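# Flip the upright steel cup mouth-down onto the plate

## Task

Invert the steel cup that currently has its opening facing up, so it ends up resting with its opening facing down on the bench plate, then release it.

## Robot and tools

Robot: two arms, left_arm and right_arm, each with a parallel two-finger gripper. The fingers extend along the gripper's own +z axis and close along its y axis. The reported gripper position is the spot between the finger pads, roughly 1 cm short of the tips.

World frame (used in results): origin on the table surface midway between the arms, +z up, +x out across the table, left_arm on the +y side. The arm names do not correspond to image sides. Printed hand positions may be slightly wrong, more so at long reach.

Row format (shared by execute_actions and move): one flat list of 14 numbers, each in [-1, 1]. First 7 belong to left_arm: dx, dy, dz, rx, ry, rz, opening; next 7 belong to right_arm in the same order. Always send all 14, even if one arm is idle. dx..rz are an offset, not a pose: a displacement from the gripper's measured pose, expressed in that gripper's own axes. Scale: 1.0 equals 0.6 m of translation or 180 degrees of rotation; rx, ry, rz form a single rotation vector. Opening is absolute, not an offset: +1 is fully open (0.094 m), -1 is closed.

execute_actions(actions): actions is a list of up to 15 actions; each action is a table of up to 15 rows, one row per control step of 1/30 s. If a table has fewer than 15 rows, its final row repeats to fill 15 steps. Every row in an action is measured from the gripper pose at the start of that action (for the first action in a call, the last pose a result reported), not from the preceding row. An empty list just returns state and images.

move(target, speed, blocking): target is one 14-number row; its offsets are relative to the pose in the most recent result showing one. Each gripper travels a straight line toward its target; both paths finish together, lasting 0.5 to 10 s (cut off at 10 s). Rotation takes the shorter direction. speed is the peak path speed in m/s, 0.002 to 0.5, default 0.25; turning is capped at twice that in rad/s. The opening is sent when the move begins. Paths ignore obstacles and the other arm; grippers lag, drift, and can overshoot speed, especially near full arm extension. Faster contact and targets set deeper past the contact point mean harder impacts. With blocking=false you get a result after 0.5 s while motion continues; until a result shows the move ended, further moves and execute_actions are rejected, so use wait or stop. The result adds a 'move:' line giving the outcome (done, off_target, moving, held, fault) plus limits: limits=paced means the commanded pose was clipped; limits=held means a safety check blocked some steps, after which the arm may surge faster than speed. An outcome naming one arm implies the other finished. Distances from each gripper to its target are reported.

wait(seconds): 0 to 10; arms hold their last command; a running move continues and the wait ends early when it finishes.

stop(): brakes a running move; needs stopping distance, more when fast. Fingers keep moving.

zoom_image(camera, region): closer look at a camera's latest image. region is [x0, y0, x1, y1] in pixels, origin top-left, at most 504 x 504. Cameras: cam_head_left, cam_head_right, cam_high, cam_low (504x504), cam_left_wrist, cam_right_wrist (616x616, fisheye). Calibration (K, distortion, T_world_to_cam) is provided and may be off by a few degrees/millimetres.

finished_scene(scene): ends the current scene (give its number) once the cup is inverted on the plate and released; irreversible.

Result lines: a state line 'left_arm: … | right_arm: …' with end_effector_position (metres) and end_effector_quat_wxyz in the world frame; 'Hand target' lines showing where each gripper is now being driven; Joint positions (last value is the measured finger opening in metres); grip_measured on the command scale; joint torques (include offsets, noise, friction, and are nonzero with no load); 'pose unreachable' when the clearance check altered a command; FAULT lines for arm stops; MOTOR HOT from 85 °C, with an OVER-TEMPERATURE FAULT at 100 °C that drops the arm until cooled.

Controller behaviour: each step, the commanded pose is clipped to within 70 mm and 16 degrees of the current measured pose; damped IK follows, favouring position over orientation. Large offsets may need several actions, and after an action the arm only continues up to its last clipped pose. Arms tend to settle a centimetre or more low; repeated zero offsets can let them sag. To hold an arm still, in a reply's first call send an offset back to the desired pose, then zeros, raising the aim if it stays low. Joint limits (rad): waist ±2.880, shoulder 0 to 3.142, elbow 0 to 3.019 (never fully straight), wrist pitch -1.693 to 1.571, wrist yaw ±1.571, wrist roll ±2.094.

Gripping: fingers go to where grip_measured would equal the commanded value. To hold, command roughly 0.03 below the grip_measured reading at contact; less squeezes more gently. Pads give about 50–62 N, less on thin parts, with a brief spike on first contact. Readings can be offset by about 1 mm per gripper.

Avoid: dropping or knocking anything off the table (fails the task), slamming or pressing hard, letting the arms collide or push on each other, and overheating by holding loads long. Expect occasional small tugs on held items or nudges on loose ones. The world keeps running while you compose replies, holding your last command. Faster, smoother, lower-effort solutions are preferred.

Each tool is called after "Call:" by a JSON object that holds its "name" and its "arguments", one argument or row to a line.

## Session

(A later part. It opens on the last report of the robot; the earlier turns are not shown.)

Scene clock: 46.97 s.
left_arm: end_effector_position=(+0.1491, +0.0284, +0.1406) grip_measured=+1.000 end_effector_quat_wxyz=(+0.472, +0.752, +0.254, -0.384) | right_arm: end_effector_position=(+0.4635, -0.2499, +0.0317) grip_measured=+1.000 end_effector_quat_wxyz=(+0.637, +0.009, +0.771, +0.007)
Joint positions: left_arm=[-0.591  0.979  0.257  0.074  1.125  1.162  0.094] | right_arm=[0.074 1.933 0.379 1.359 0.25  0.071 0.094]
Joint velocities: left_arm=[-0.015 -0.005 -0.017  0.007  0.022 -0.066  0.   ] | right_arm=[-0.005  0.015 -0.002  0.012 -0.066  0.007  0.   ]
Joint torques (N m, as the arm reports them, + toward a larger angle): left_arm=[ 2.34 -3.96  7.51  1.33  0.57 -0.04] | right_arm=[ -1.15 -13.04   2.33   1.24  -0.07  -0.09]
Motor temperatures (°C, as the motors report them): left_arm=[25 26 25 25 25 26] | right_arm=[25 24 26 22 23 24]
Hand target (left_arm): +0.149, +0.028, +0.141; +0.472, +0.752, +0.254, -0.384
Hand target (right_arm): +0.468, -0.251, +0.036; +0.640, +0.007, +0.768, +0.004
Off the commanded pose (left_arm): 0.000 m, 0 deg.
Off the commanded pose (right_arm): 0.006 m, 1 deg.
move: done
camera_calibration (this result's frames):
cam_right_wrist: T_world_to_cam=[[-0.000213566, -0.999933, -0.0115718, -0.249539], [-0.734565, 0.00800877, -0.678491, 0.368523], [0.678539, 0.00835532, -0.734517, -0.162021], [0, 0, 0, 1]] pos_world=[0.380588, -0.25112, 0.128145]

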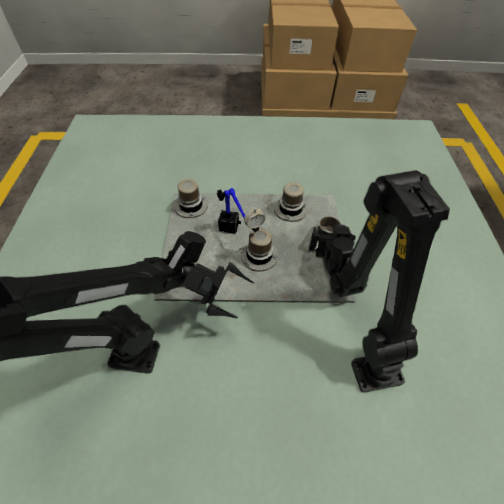

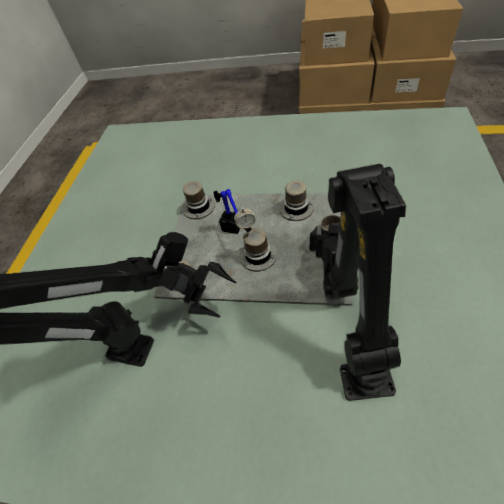

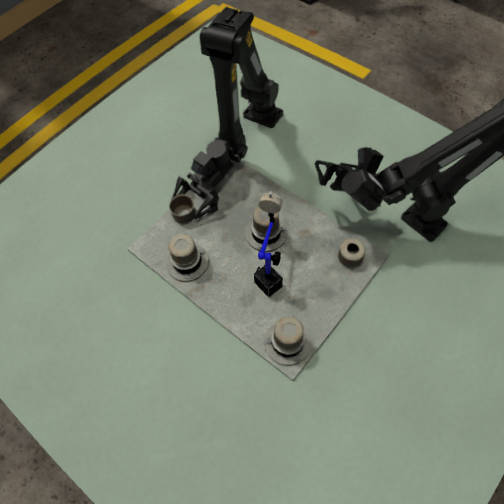

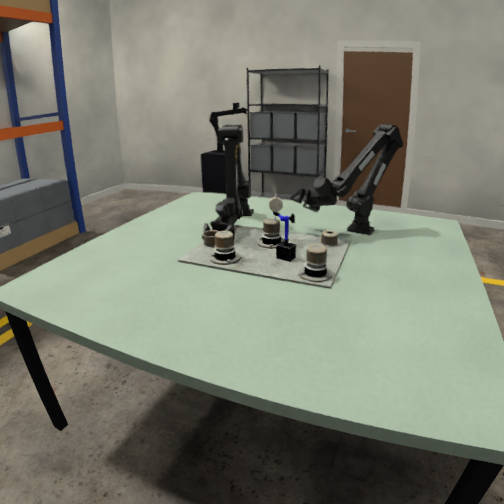

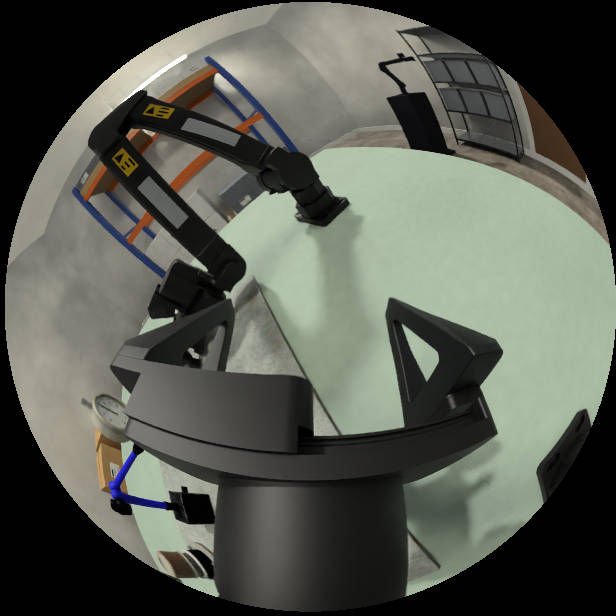

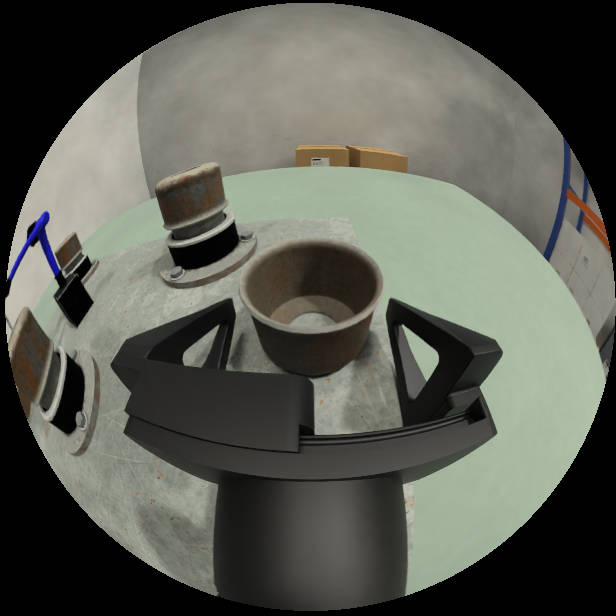

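Needs about 2.5 cm more.

Call:
{"name": "move", "arguments": {
  "target": [0,0,0,0,0,0,1,-0.008,0,0.045,0,0,0,1],
  "speed": 0.1
}}

Call:
{"name": "move", "arguments": {
  "target": [0,0,0,0,0,0,1,0,0,0,0,0,0,0.2]
}}

Scene clock: 52.73 s.
left_arm: end_effector_position=(+0.1491, +0.0284, +0.1406) grip_measured=+1.000 end_effector_quat_wxyz=(+0.472, +0.752, +0.254, -0.384) | right_arm: end_effector_position=(+0.4862, -0.2486, +0.0337) grip_measured=+1.000 end_effector_quat_wxyz=(+0.638, +0.009, +0.770, +0.010)
Joint positions: left_arm=[-0.591  0.979  0.257  0.074  1.125  1.162  0.094] | right_arm=[0.059 1.933 0.437 1.306 0.231 0.071 0.094]
Joint velocities: left_arm=[ 0.005  0.005 -0.027  0.002  0.051 -0.037  0.   ] | right_arm=[-0.005  0.024  0.012 -0.002 -0.037 -0.007  0.   ]
Joint torques (N m, as the arm reports them, + toward a larger angle): left_arm=[ 2.3  -3.93  7.51  1.33  0.57 -0.04] | right_arm=[ -1.42 -12.11   3.21   1.39  -0.08  -0.04]
Motor temperatures (°C, as the motors report them): left_arm=[25 26 25 25 25 26] | right_arm=[25 24 25 22 23 24]
Hand target (left_arm): +0.149, +0.028, +0.141; +0.472, +0.752, +0.254, -0.384
Hand target (right_arm): +0.491, -0.250, +0.031; +0.637, +0.009, +0.771, +0.007
Off the commanded pose (left_arm): 0.000 m, 0 deg.
Off the commanded pose (right_arm): 0.005 m, 0 deg.
move: done
camera_calibration (this result's frames):
cam_right_wrist: T_world_to_cam=[[0.00254013, -0.999866, -0.0161601, -0.249412], [-0.732163, 0.00914756, -0.681068, 0.385678], [0.681125, 0.0135618, -0.732042, -0.176035], [0, 0, 0, 1]] pos_world=[0.402914, -0.250519, 0.129777]

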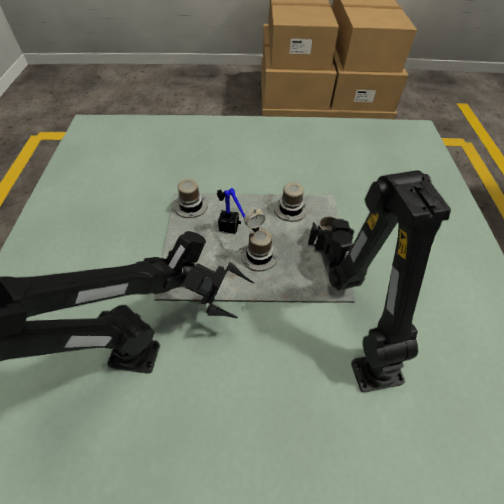

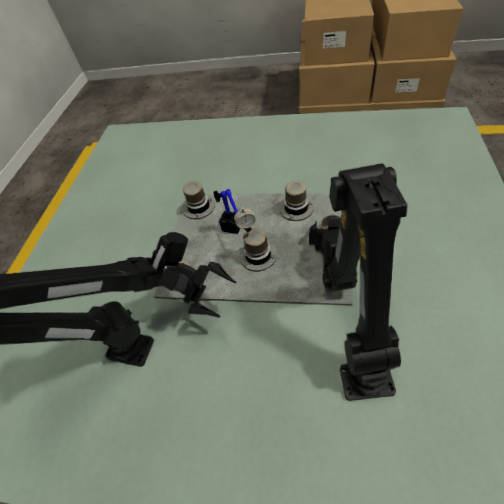

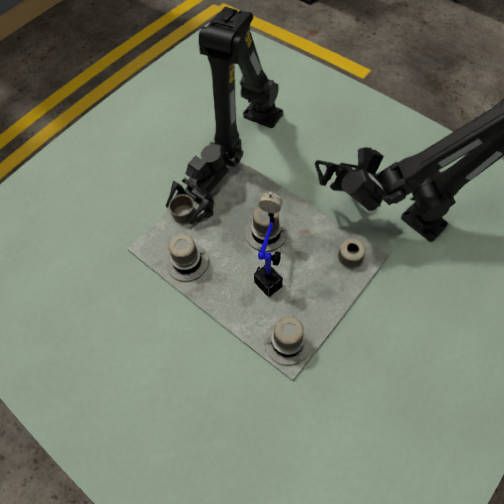

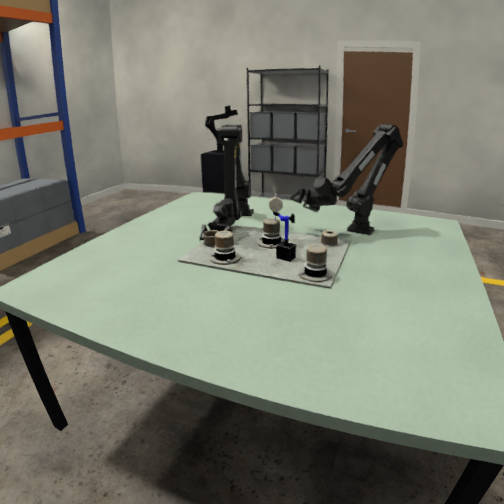

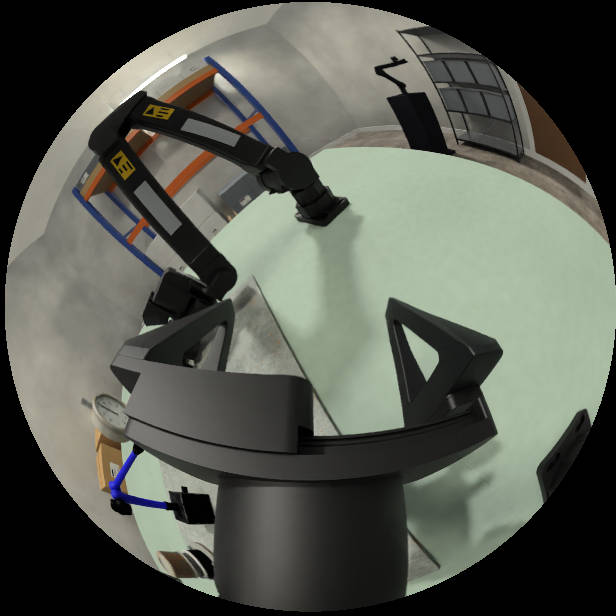

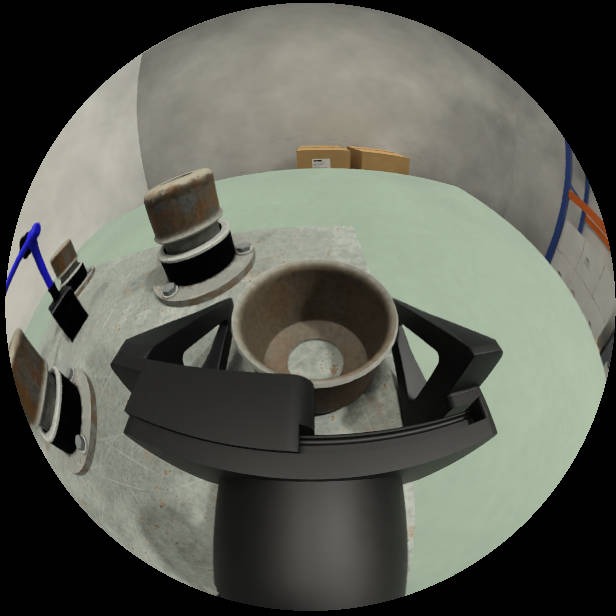

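Scene clock: 53.23 s.
left_arm: end_effector_position=(+0.1491, +0.0284, +0.1406) grip_measured=+1.000 end_effector_quat_wxyz=(+0.472, +0.752, +0.254, -0.384) | right_arm: end_effector_position=(+0.4862, -0.2492, +0.0337) grip_measured=+0.456 end_effector_quat_wxyz=(+0.638, +0.010, +0.770, +0.008)
Joint positions: left_arm=[-0.591  0.979  0.257  0.074  1.125  1.162  0.094] | right_arm=[0.058 1.933 0.437 1.306 0.233 0.07  0.068]
Joint velocities: left_arm=[-0.005 -0.005 -0.007 -0.002  0.066 -0.051  0.   ] | right_arm=[-0.015 -0.015 -0.002 -0.012 -0.037 -0.066 -0.   ]
Joint torques (N m, as the arm reports them, + toward a larger angle): left_arm=[ 2.29 -3.93  7.51  1.32  0.57 -0.04] | right_arm=[ -0.79 -12.78   2.23   1.74  -0.07  -0.01]
Motor temperatures (°C, as the motors report them): left_arm=[25 26 25 25 25 26] | right_arm=[25 24 25 22 23 24]
Hand target (left_arm): +0.149, +0.028, +0.141; +0.472, +0.752, +0.254, -0.384
Hand target (right_arm): +0.486, -0.249, +0.034; +0.638, +0.009, +0.770, +0.009
Off the commanded pose (left_arm): 0.000 m, 0 deg.
Off the commanded pose (right_arm): 0.001 m, 0 deg.
move: done
camera_calibration (this result's frames):
cam_right_wrist: T_world_to_cam=[[0.0000540567, -0.999888, -0.0149884, -0.248824], [-0.732069, 0.010171, -0.681155, 0.385931], [0.681231, 0.0110094, -0.731986, -0.176727], [0, 0, 0, 1]] pos_world=[0.402933, -0.250775, 0.129788]

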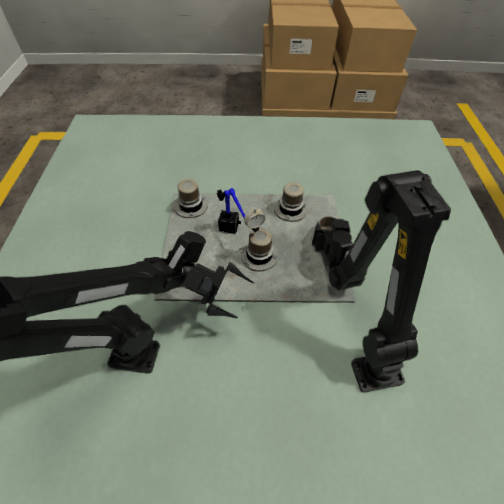

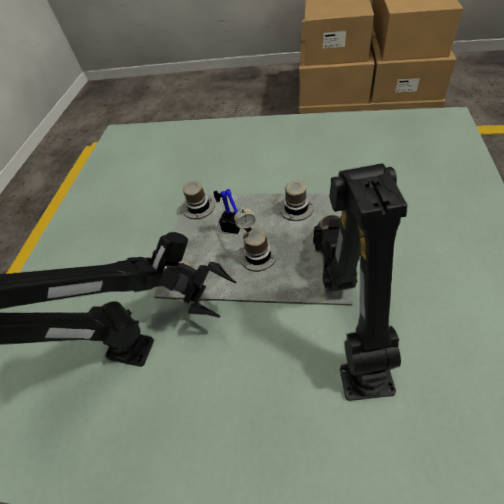

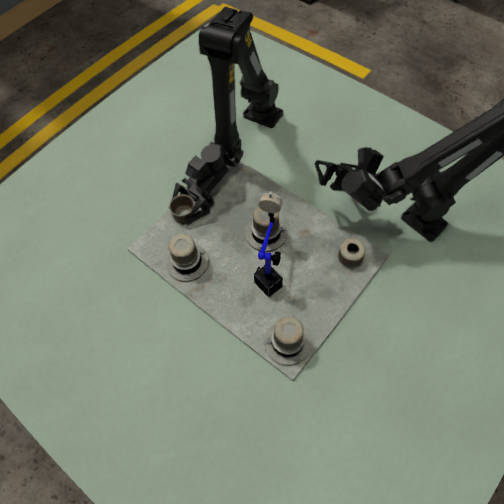

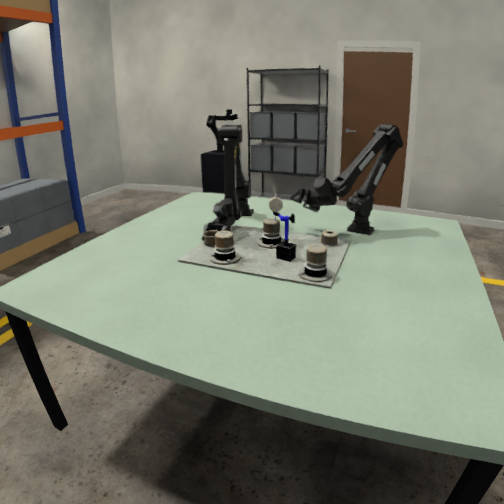

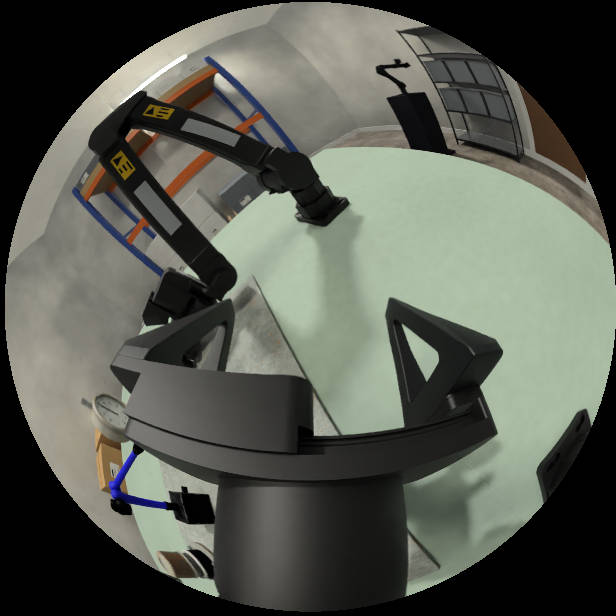

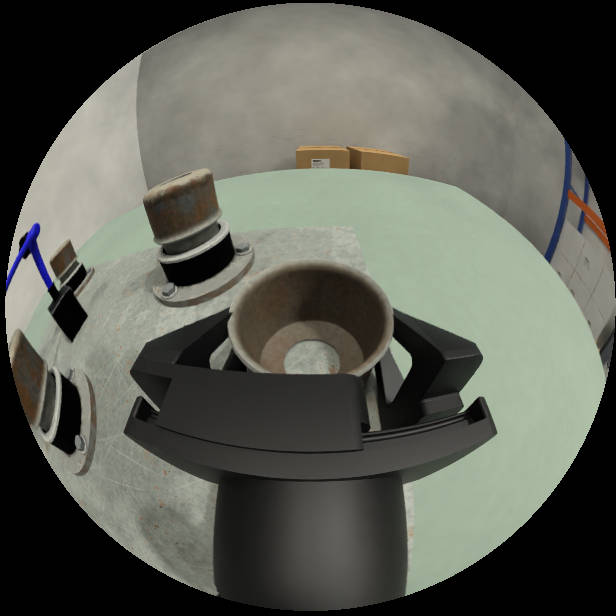

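Call:
{"name": "move", "arguments": {
  "target": [0,0,0,0,0,0,1,-0.08,0.03,-0.014,0,0,0,0.4],
  "speed": 0.15
}}

Call:
{"name": "move", "arguments": {
  "target": [0,0,0,0,0,0,1,0,0,0,0,0.5,0,0.4],
  "speed": 0.4
}}

Scene clock: 56.63 s.
left_arm: end_effector_position=(+0.1491, +0.0284, +0.1406) grip_measured=+1.000 end_effector_quat_wxyz=(+0.472, +0.752, +0.254, -0.384) | right_arm: end_effector_position=(+0.4825, -0.2360, +0.0724) grip_measured=+0.456 end_effector_quat_wxyz=(+0.630, +0.005, +0.777, +0.003)
Joint positions: left_arm=[-0.591  0.979  0.257  0.074  1.125  1.162  0.094] | right_arm=[0.102 1.735 0.424 1.094 0.277 0.07  0.068]
Joint velocities: left_arm=[-0.015  0.005  0.002  0.012  0.022  0.022  0.   ] | right_arm=[ 0.005 -0.005  0.007 -0.012  0.007  0.022 -0.001]
Joint torques (N m, as the arm reports them, + toward a larger angle): left_arm=[ 2.34 -3.95  7.52  1.32  0.57 -0.04] | right_arm=[ -0.64 -12.76   4.61   1.76   0.15   0.06]
Motor temperatures (°C, as the motors report them): left_arm=[25 26 25 25 25 26] | right_arm=[25 24 25 22 23 24]
Hand target (left_arm): +0.149, +0.028, +0.141; +0.472, +0.752, +0.254, -0.384
Hand target (right_arm): +0.486, -0.233, +0.082; +0.639, +0.009, +0.769, +0.008
Off the commanded pose (left_arm): 0.000 m, 0 deg.
Off the commanded pose (right_arm): 0.012 m, 2 deg.
move: off_target (right_arm)
camera_calibration (this result's frames):
cam_right_wrist: T_world_to_cam=[[0.00040812, -1, 0.000131871, -0.236316], [-0.747161, -0.000392579, -0.664643, 0.412977], [0.664643, 0.000172725, -0.747161, -0.139459], [0, 0, 0, 1]] pos_world=[0.401347, -0.23613, 0.170315]

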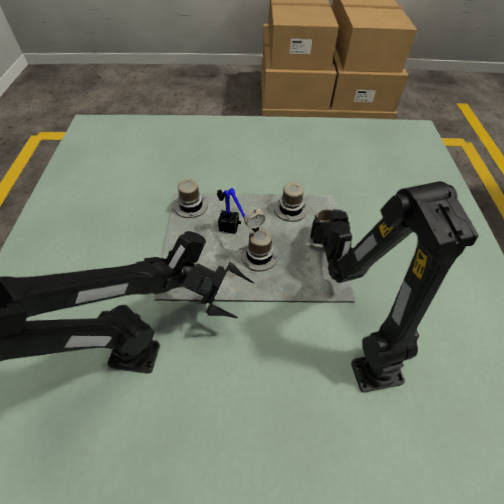

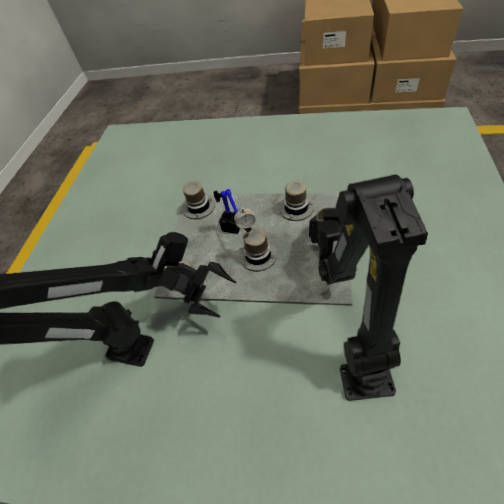

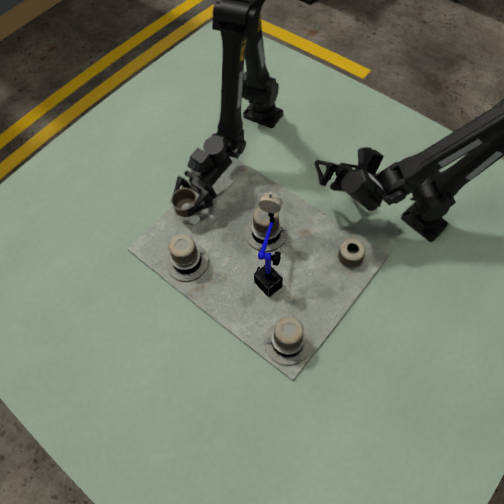

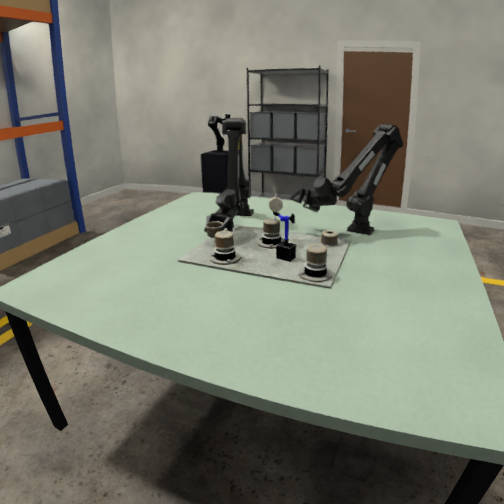

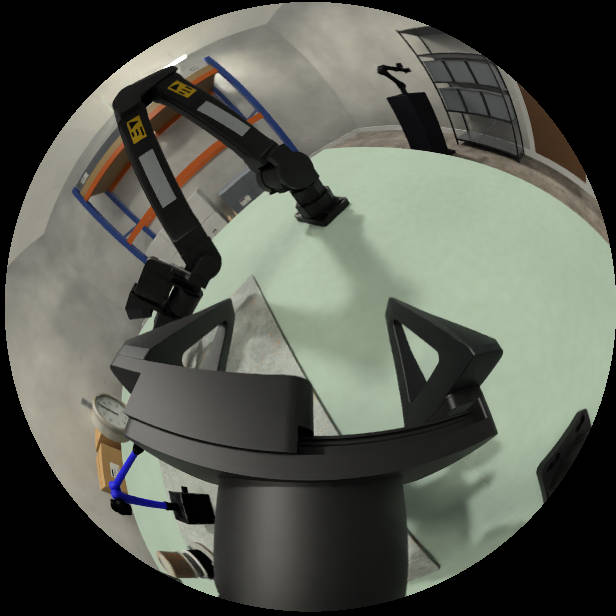

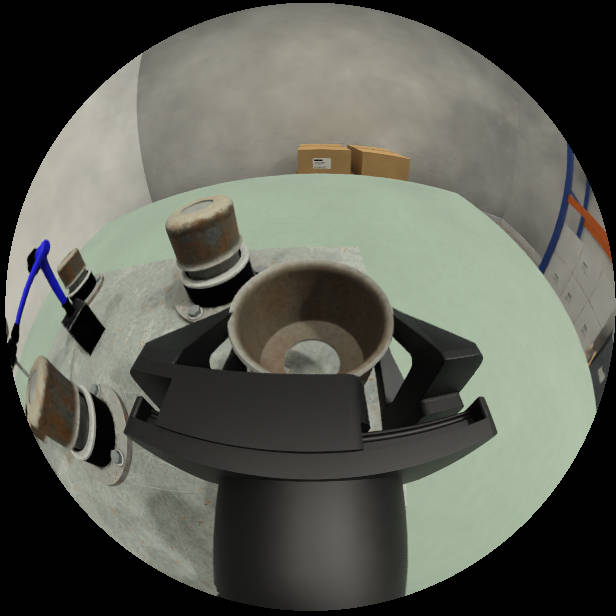

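Scene clock: 59.10 s.
left_arm: end_effector_position=(+0.1491, +0.0284, +0.1406) grip_measured=+1.000 end_effector_quat_wxyz=(+0.472, +0.752, +0.254, -0.384) | right_arm: end_effector_position=(+0.4646, -0.2364, +0.0644) grip_measured=+0.456 end_effector_quat_wxyz=(-0.116, +0.003, +0.993, +0.006)
Joint positions: left_arm=[-0.591  0.979  0.257  0.074  1.125  1.162  0.094] | right_arm=[-0.008  1.827  1.348 -1.318 -0.052  0.172  0.068]
Joint velocities: left_arm=[ 0.005 -0.005 -0.017 -0.027 -0.022  0.022  0.   ] | right_arm=[ 0.005  0.005 -0.012 -0.012 -0.022 -0.007  0.   ]
Joint torques (N m, as the arm reports them, + toward a larger angle): left_arm=[ 2.3  -3.95  7.51  1.32  0.57 -0.05] | right_arm=[ -1.19 -16.87  11.46  -0.89  -0.15  -0.15]
Motor temperatures (°C, as the motors report them): left_arm=[25 26 25 25 25 26] | right_arm=[25 25 25 22 23 24]
Hand target (left_arm): +0.149, +0.028, +0.141; +0.472, +0.752, +0.254, -0.384
Hand target (right_arm): +0.482, -0.236, +0.073; -0.104, -0.002, +0.995, +0.011
Off the commanded pose (left_arm): 0.000 m, 0 deg.
Off the commanded pose (right_arm): 0.020 m, 1 deg.
move: off_target (right_arm)
camera_calibration (this result's frames):
cam_right_wrist: T_world_to_cam=[[0.00174876, -0.999852, -0.0171169, -0.236188], [-0.646879, -0.0141843, 0.762461, 0.252563], [-0.762591, 0.00973918, -0.646808, 0.525356], [0, 0, 0, 1]] pos_world=[0.564422, -0.237687, 0.143192]

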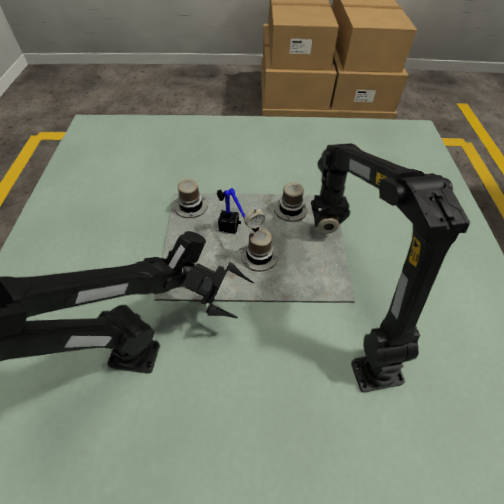

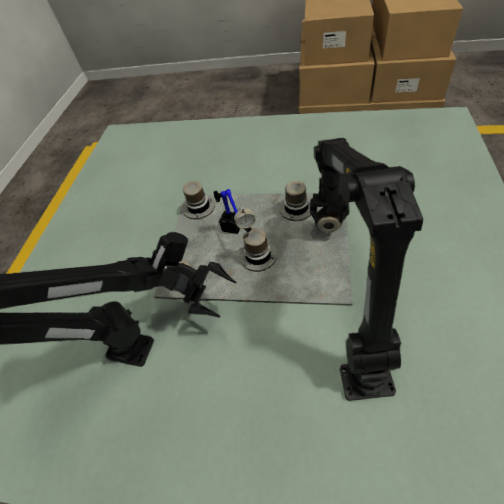

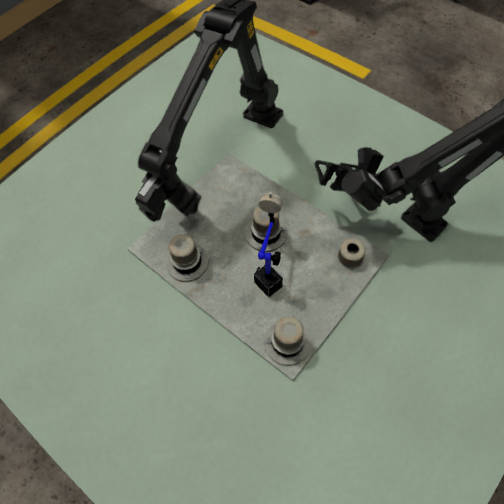

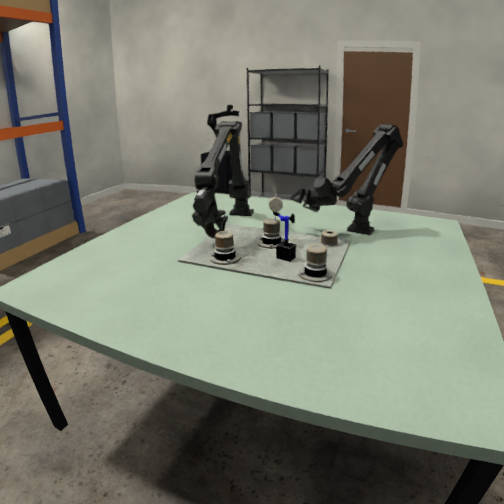

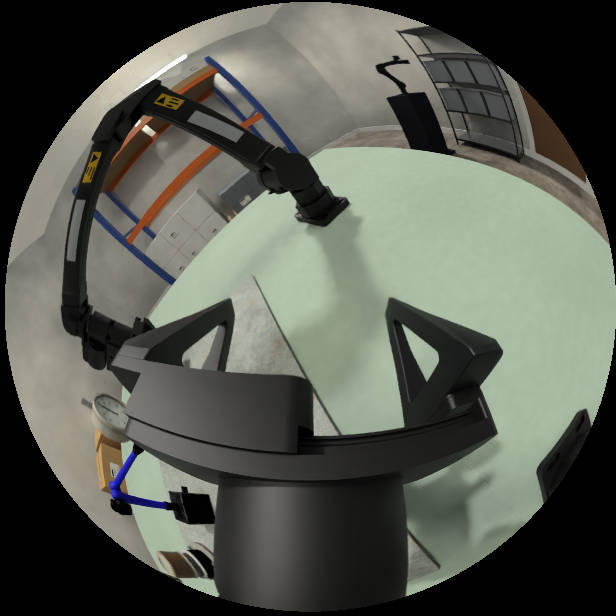

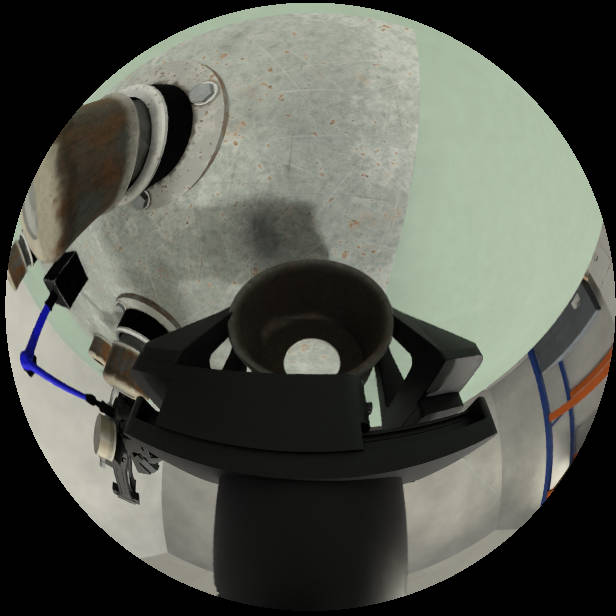

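Call:
{"name": "move", "arguments": {
  "target": [0,0,0,0,0,0,1,-0.007,0,0.022,0,-0.015,0,0.4],
  "speed": 0.04
}}

Call:
{"name": "zoom_image", "arguments": {
  "camera": "cam_head_left",
  "region": [250,150,450,300]
}}

Scene clock: 62.93 s.
left_arm: end_effector_position=(+0.1491, +0.0284, +0.1406) grip_measured=+1.000 end_effector_quat_wxyz=(+0.472, +0.752, +0.254, -0.384) | right_arm: end_effector_position=(+0.4612, -0.2381, +0.0453) grip_measured=+0.456 end_effector_quat_wxyz=(-0.102, +0.003, +0.995, +0.006)
Joint positions: left_arm=[-0.591  0.979  0.257  0.074  1.125  1.162  0.094] | right_arm=[-0.008  1.827  1.295 -1.239 -0.046  0.171  0.068]
Joint velocities: left_arm=[-0.005  0.005 -0.012  0.002 -0.022 -0.007  0.   ] | right_arm=[-0.005 -0.015 -0.017 -0.007  0.007 -0.037  0.001]
Joint torques (N m, as the arm reports them, + toward a larger angle): left_arm=[ 2.3  -3.98  7.52  1.33  0.57 -0.04] | right_arm=[ -0.66 -18.8    7.93  -0.11   0.06   0.04]
Motor temperatures (°C, as the motors report them): left_arm=[25 26 25 25 25 26] | right_arm=[25 25 26 22 23 24]
Hand target (left_arm): +0.149, +0.028, +0.141; +0.472, +0.752, +0.254, -0.384
Hand target (right_arm): +0.466, -0.236, +0.051; -0.092, +0.004, +0.996, +0.006
Off the commanded pose (left_arm): 0.000 m, 0 deg.
Off the commanded pose (right_arm): 0.007 m, 1 deg.
move: done
camera_calibration (this result's frames):
cam_right_wrist: T_world_to_cam=[[0.00384134, -0.999871, -0.0155931, -0.239205], [-0.666612, -0.0141836, 0.74527, 0.274756], [-0.745395, 0.00753174, -0.66658, 0.502826], [0, 0, 0, 1]] pos_world=[0.558879, -0.239064, 0.126677]

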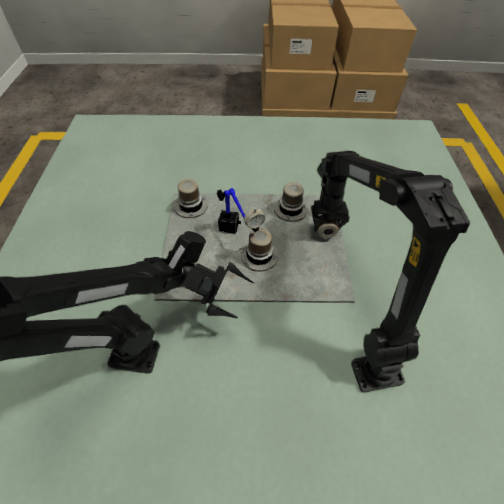

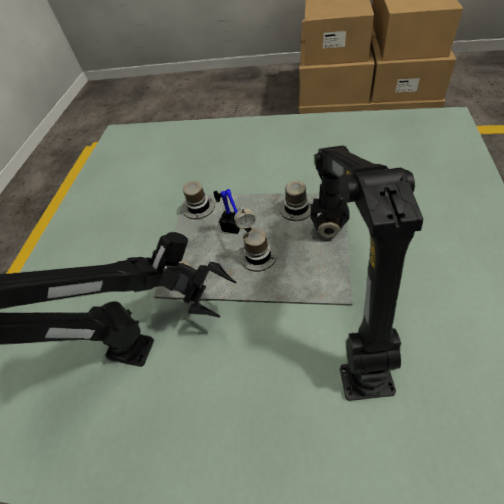

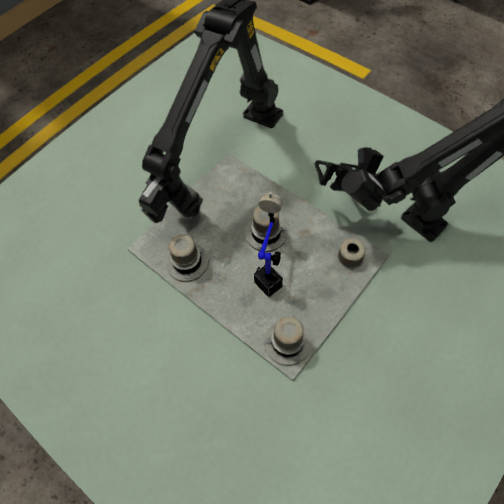

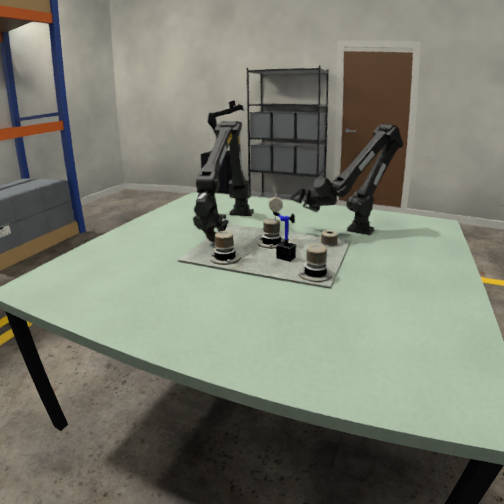

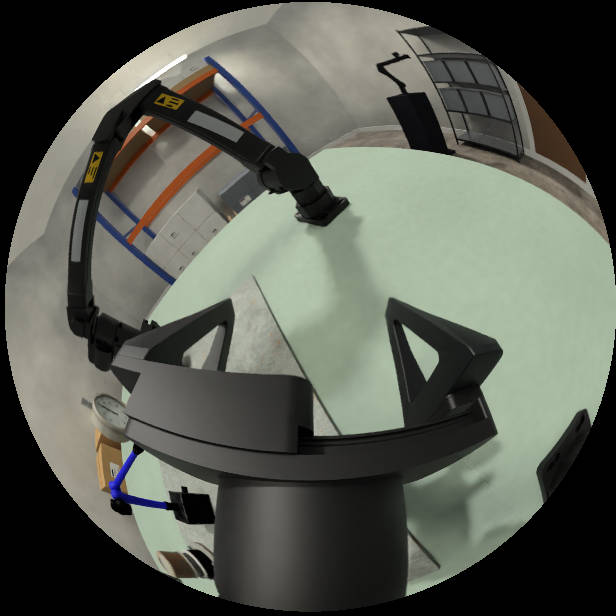

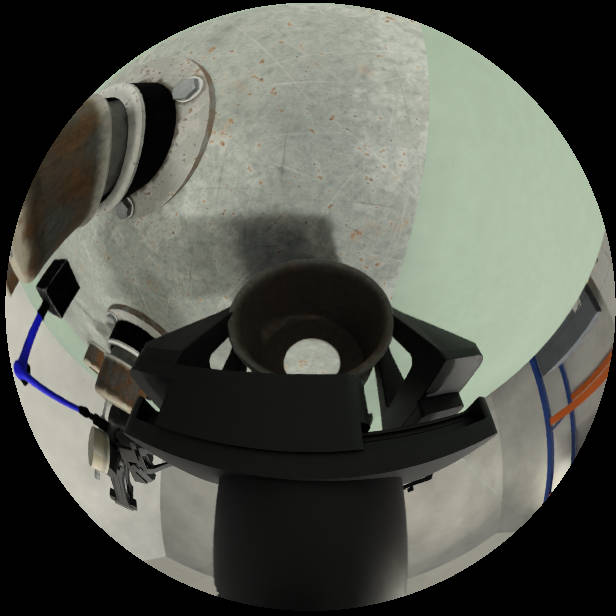

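Region (250, 150, 450, 300) of cam_head_left's 504x504 image, scaled by 2.520, with more detail than that image has; it fills the top 378 rows of this view, and the rest is white.

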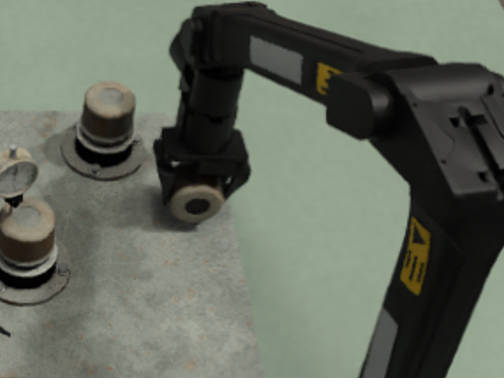

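Close to the plate. Open and rotate back.

Call:
{"name": "move", "arguments": {
  "target": [0,0,0,0,0,0,1,0,0,0,0,0,0,0.75]
}}

Call:
{"name": "move", "arguments": {
  "target": [0,0,0,0,0,0,1,0.012,0,0,0,-0.5,0,0.75],
  "speed": 0.25
}}

Scene clock: 66.20 s.
left_arm: end_effector_position=(+0.1491, +0.0284, +0.1406) grip_measured=+1.000 end_effector_quat_wxyz=(+0.472, +0.752, +0.254, -0.384) | right_arm: end_effector_position=(+0.4611, -0.2381, +0.0452) grip_measured=+0.748 end_effector_quat_wxyz=(-0.102, +0.003, +0.995, +0.006)
Joint positions: left_arm=[-0.591  0.979  0.257  0.074  1.125  1.162  0.094] | right_arm=[-0.008  1.827  1.294 -1.239 -0.046  0.171  0.082]
Joint velocities: left_arm=[-0.005  0.005  0.017  0.017 -0.095  0.022  0.   ] | right_arm=[-0.015  0.005  0.012  0.012 -0.081  0.037 -0.001]
Joint torques (N m, as the arm reports them, + toward a larger angle): left_arm=[ 2.32 -3.96  7.51  1.33  0.57 -0.04] | right_arm=[ -0.83 -17.76   7.48  -0.35  -0.02  -0.01]
Motor temperatures (°C, as the motors report them): left_arm=[25 26 25 25 25 26] | right_arm=[25 25 26 22 23 24]
Hand target (left_arm): +0.149, +0.028, +0.141; +0.472, +0.752, +0.254, -0.384
Hand target (right_arm): +0.461, -0.238, +0.045; -0.102, +0.003, +0.995, +0.006
Off the commanded pose (left_arm): 0.000 m, 0 deg.
Off the commanded pose (right_arm): 0.000 m, 0 deg.
move: done
camera_calibration (this result's frames):
cam_right_wrist: T_world_to_cam=[[0.00384134, -0.999871, -0.0155931, -0.239219], [-0.666612, -0.0141836, 0.74527, 0.274801], [-0.745395, 0.00753174, -0.66658, 0.502688], [0, 0, 0, 1]] pos_world=[0.558806, -0.239077, 0.126551]

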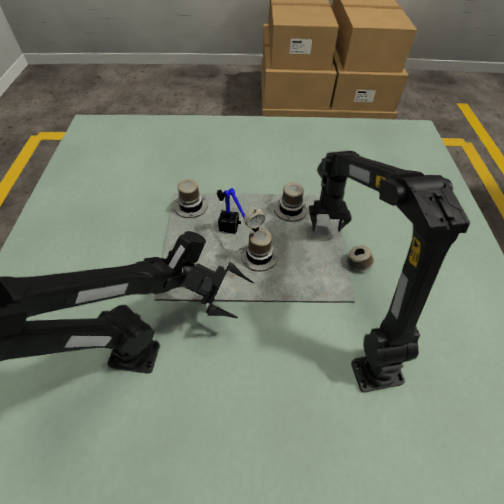

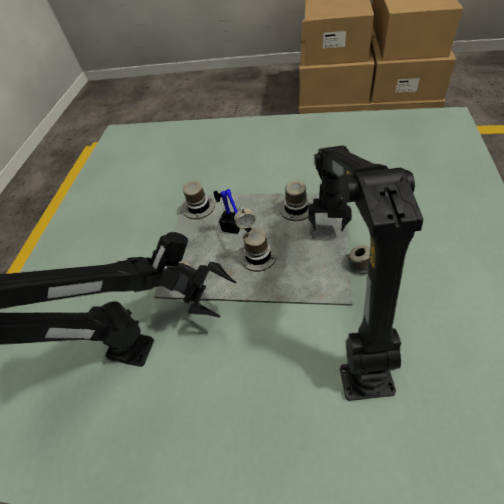

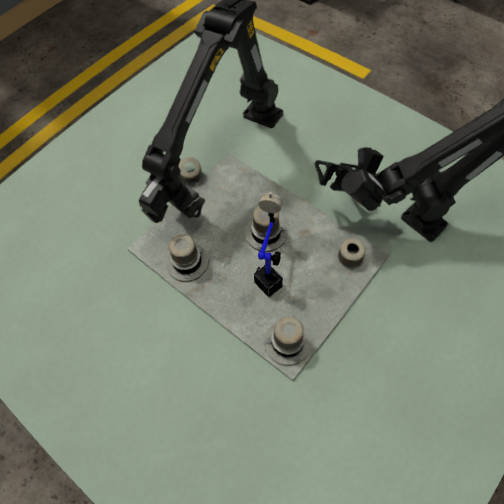

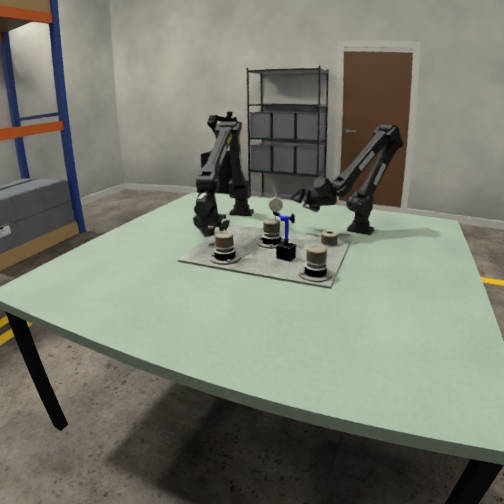

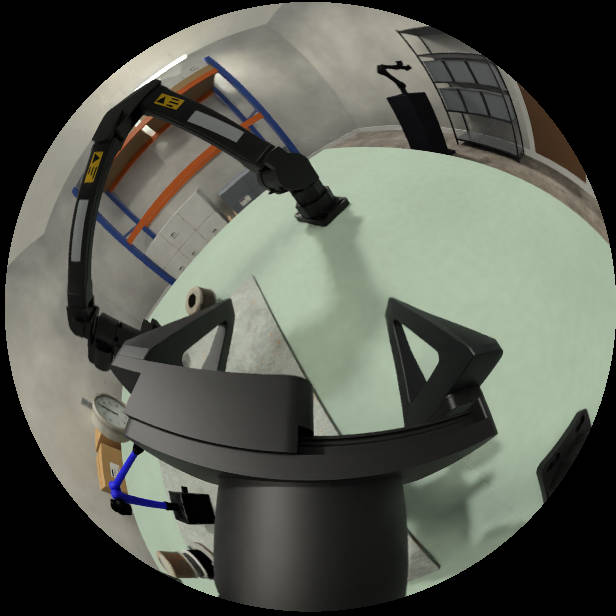

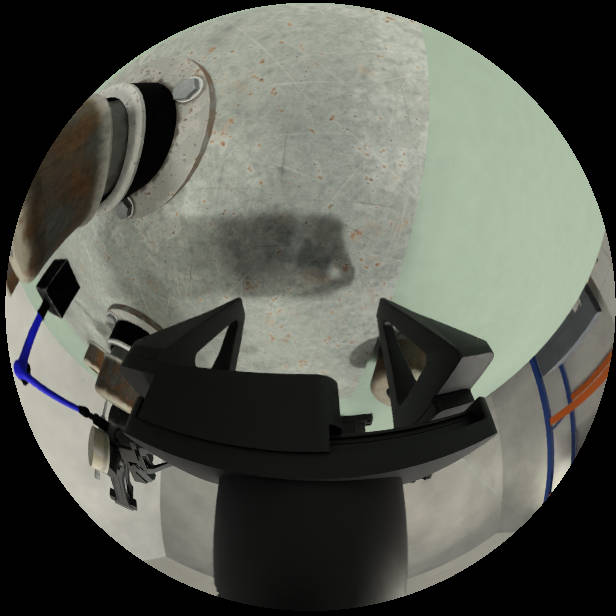

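Scene clock: 69.87 s.
left_arm: end_effector_position=(+0.1491, +0.0284, +0.1406) grip_measured=+1.000 end_effector_quat_wxyz=(+0.472, +0.752, +0.254, -0.384) | right_arm: end_effector_position=(+0.4565, -0.2407, +0.0509) grip_measured=+0.748 end_effector_quat_wxyz=(+0.632, +0.014, +0.775, -0.000)
Joint positions: left_arm=[-0.591  0.979  0.257  0.074  1.125  1.162  0.094] | right_arm=[0.12  1.82  0.359 1.248 0.31  0.083 0.082]
Joint velocities: left_arm=[-0.015 -0.024 -0.002  0.007  0.037  0.007  0.   ] | right_arm=[ 0.005 -0.015 -0.012  0.012  0.022 -0.022 -0.001]
Joint torques (N m, as the arm reports them, + toward a larger angle): left_arm=[ 2.3  -3.96  7.52  1.34  0.57 -0.04] | right_arm=[-0.41 -9.73  2.36  2.4   0.12 -0.16]
Motor temperatures (°C, as the motors report them): left_arm=[25 26 25 25 25 26] | right_arm=[25 25 26 22 23 24]
Hand target (left_arm): +0.149, +0.028, +0.141; +0.472, +0.752, +0.254, -0.384
Hand target (right_arm): +0.454, -0.239, +0.047; +0.631, +0.005, +0.776, -0.005
Off the commanded pose (left_arm): 0.000 m, 0 deg.
Off the commanded pose (right_arm): 0.006 m, 1 deg.
move: done
camera_calibration (this result's frames):
cam_right_wrist: T_world_to_cam=[[-0.0165564, -0.999843, -0.00630723, -0.232873], [-0.742916, 0.0165233, -0.669181, 0.381659], [0.66918, -0.00639352, -0.743073, -0.142061], [0, 0, 0, 1]] pos_world=[0.374749, -0.240051, 0.148368]

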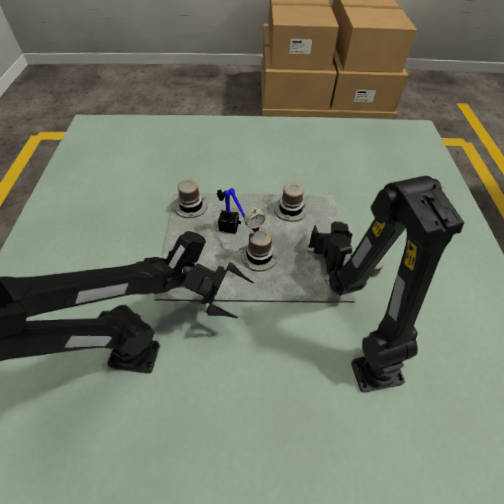

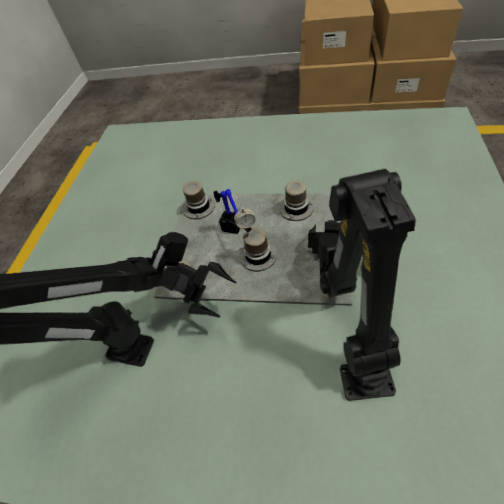

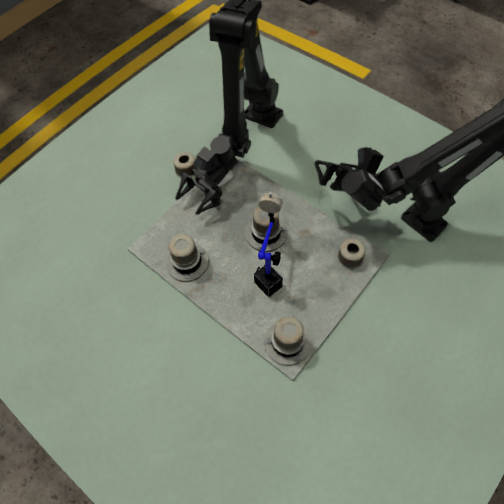

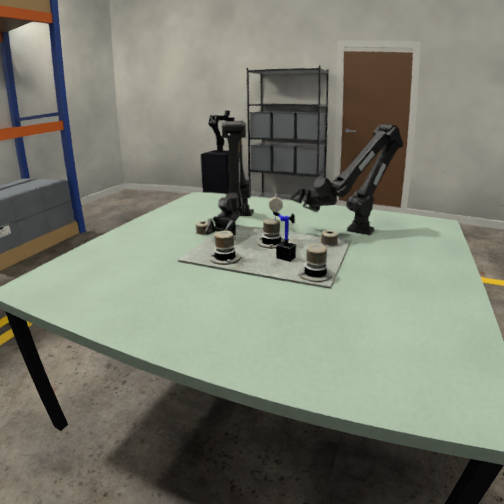

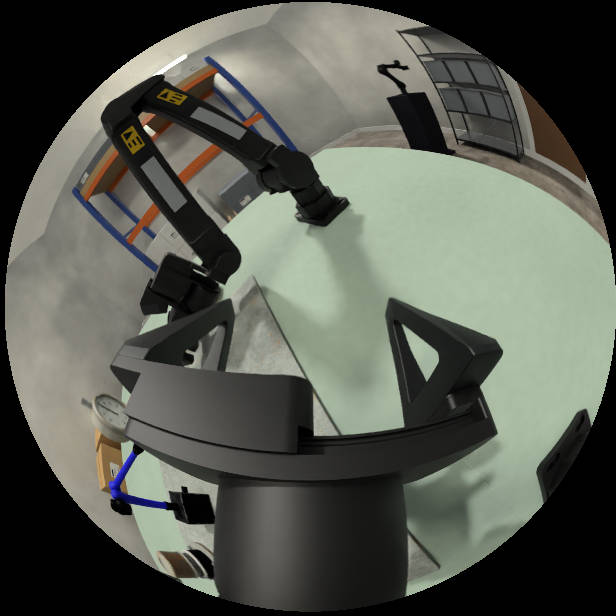

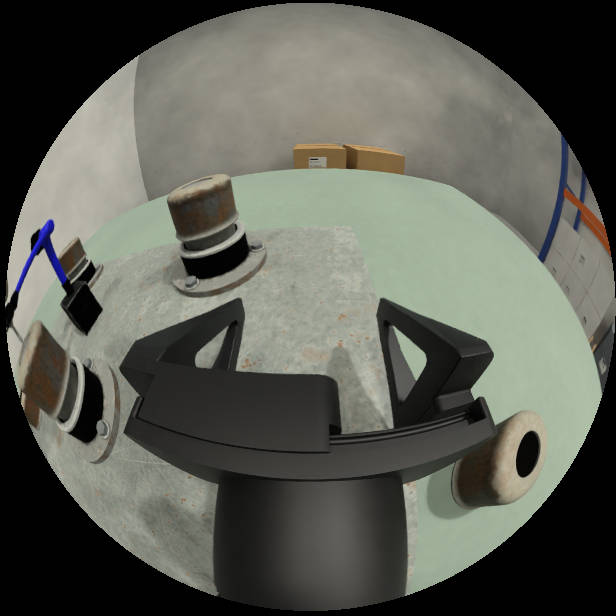

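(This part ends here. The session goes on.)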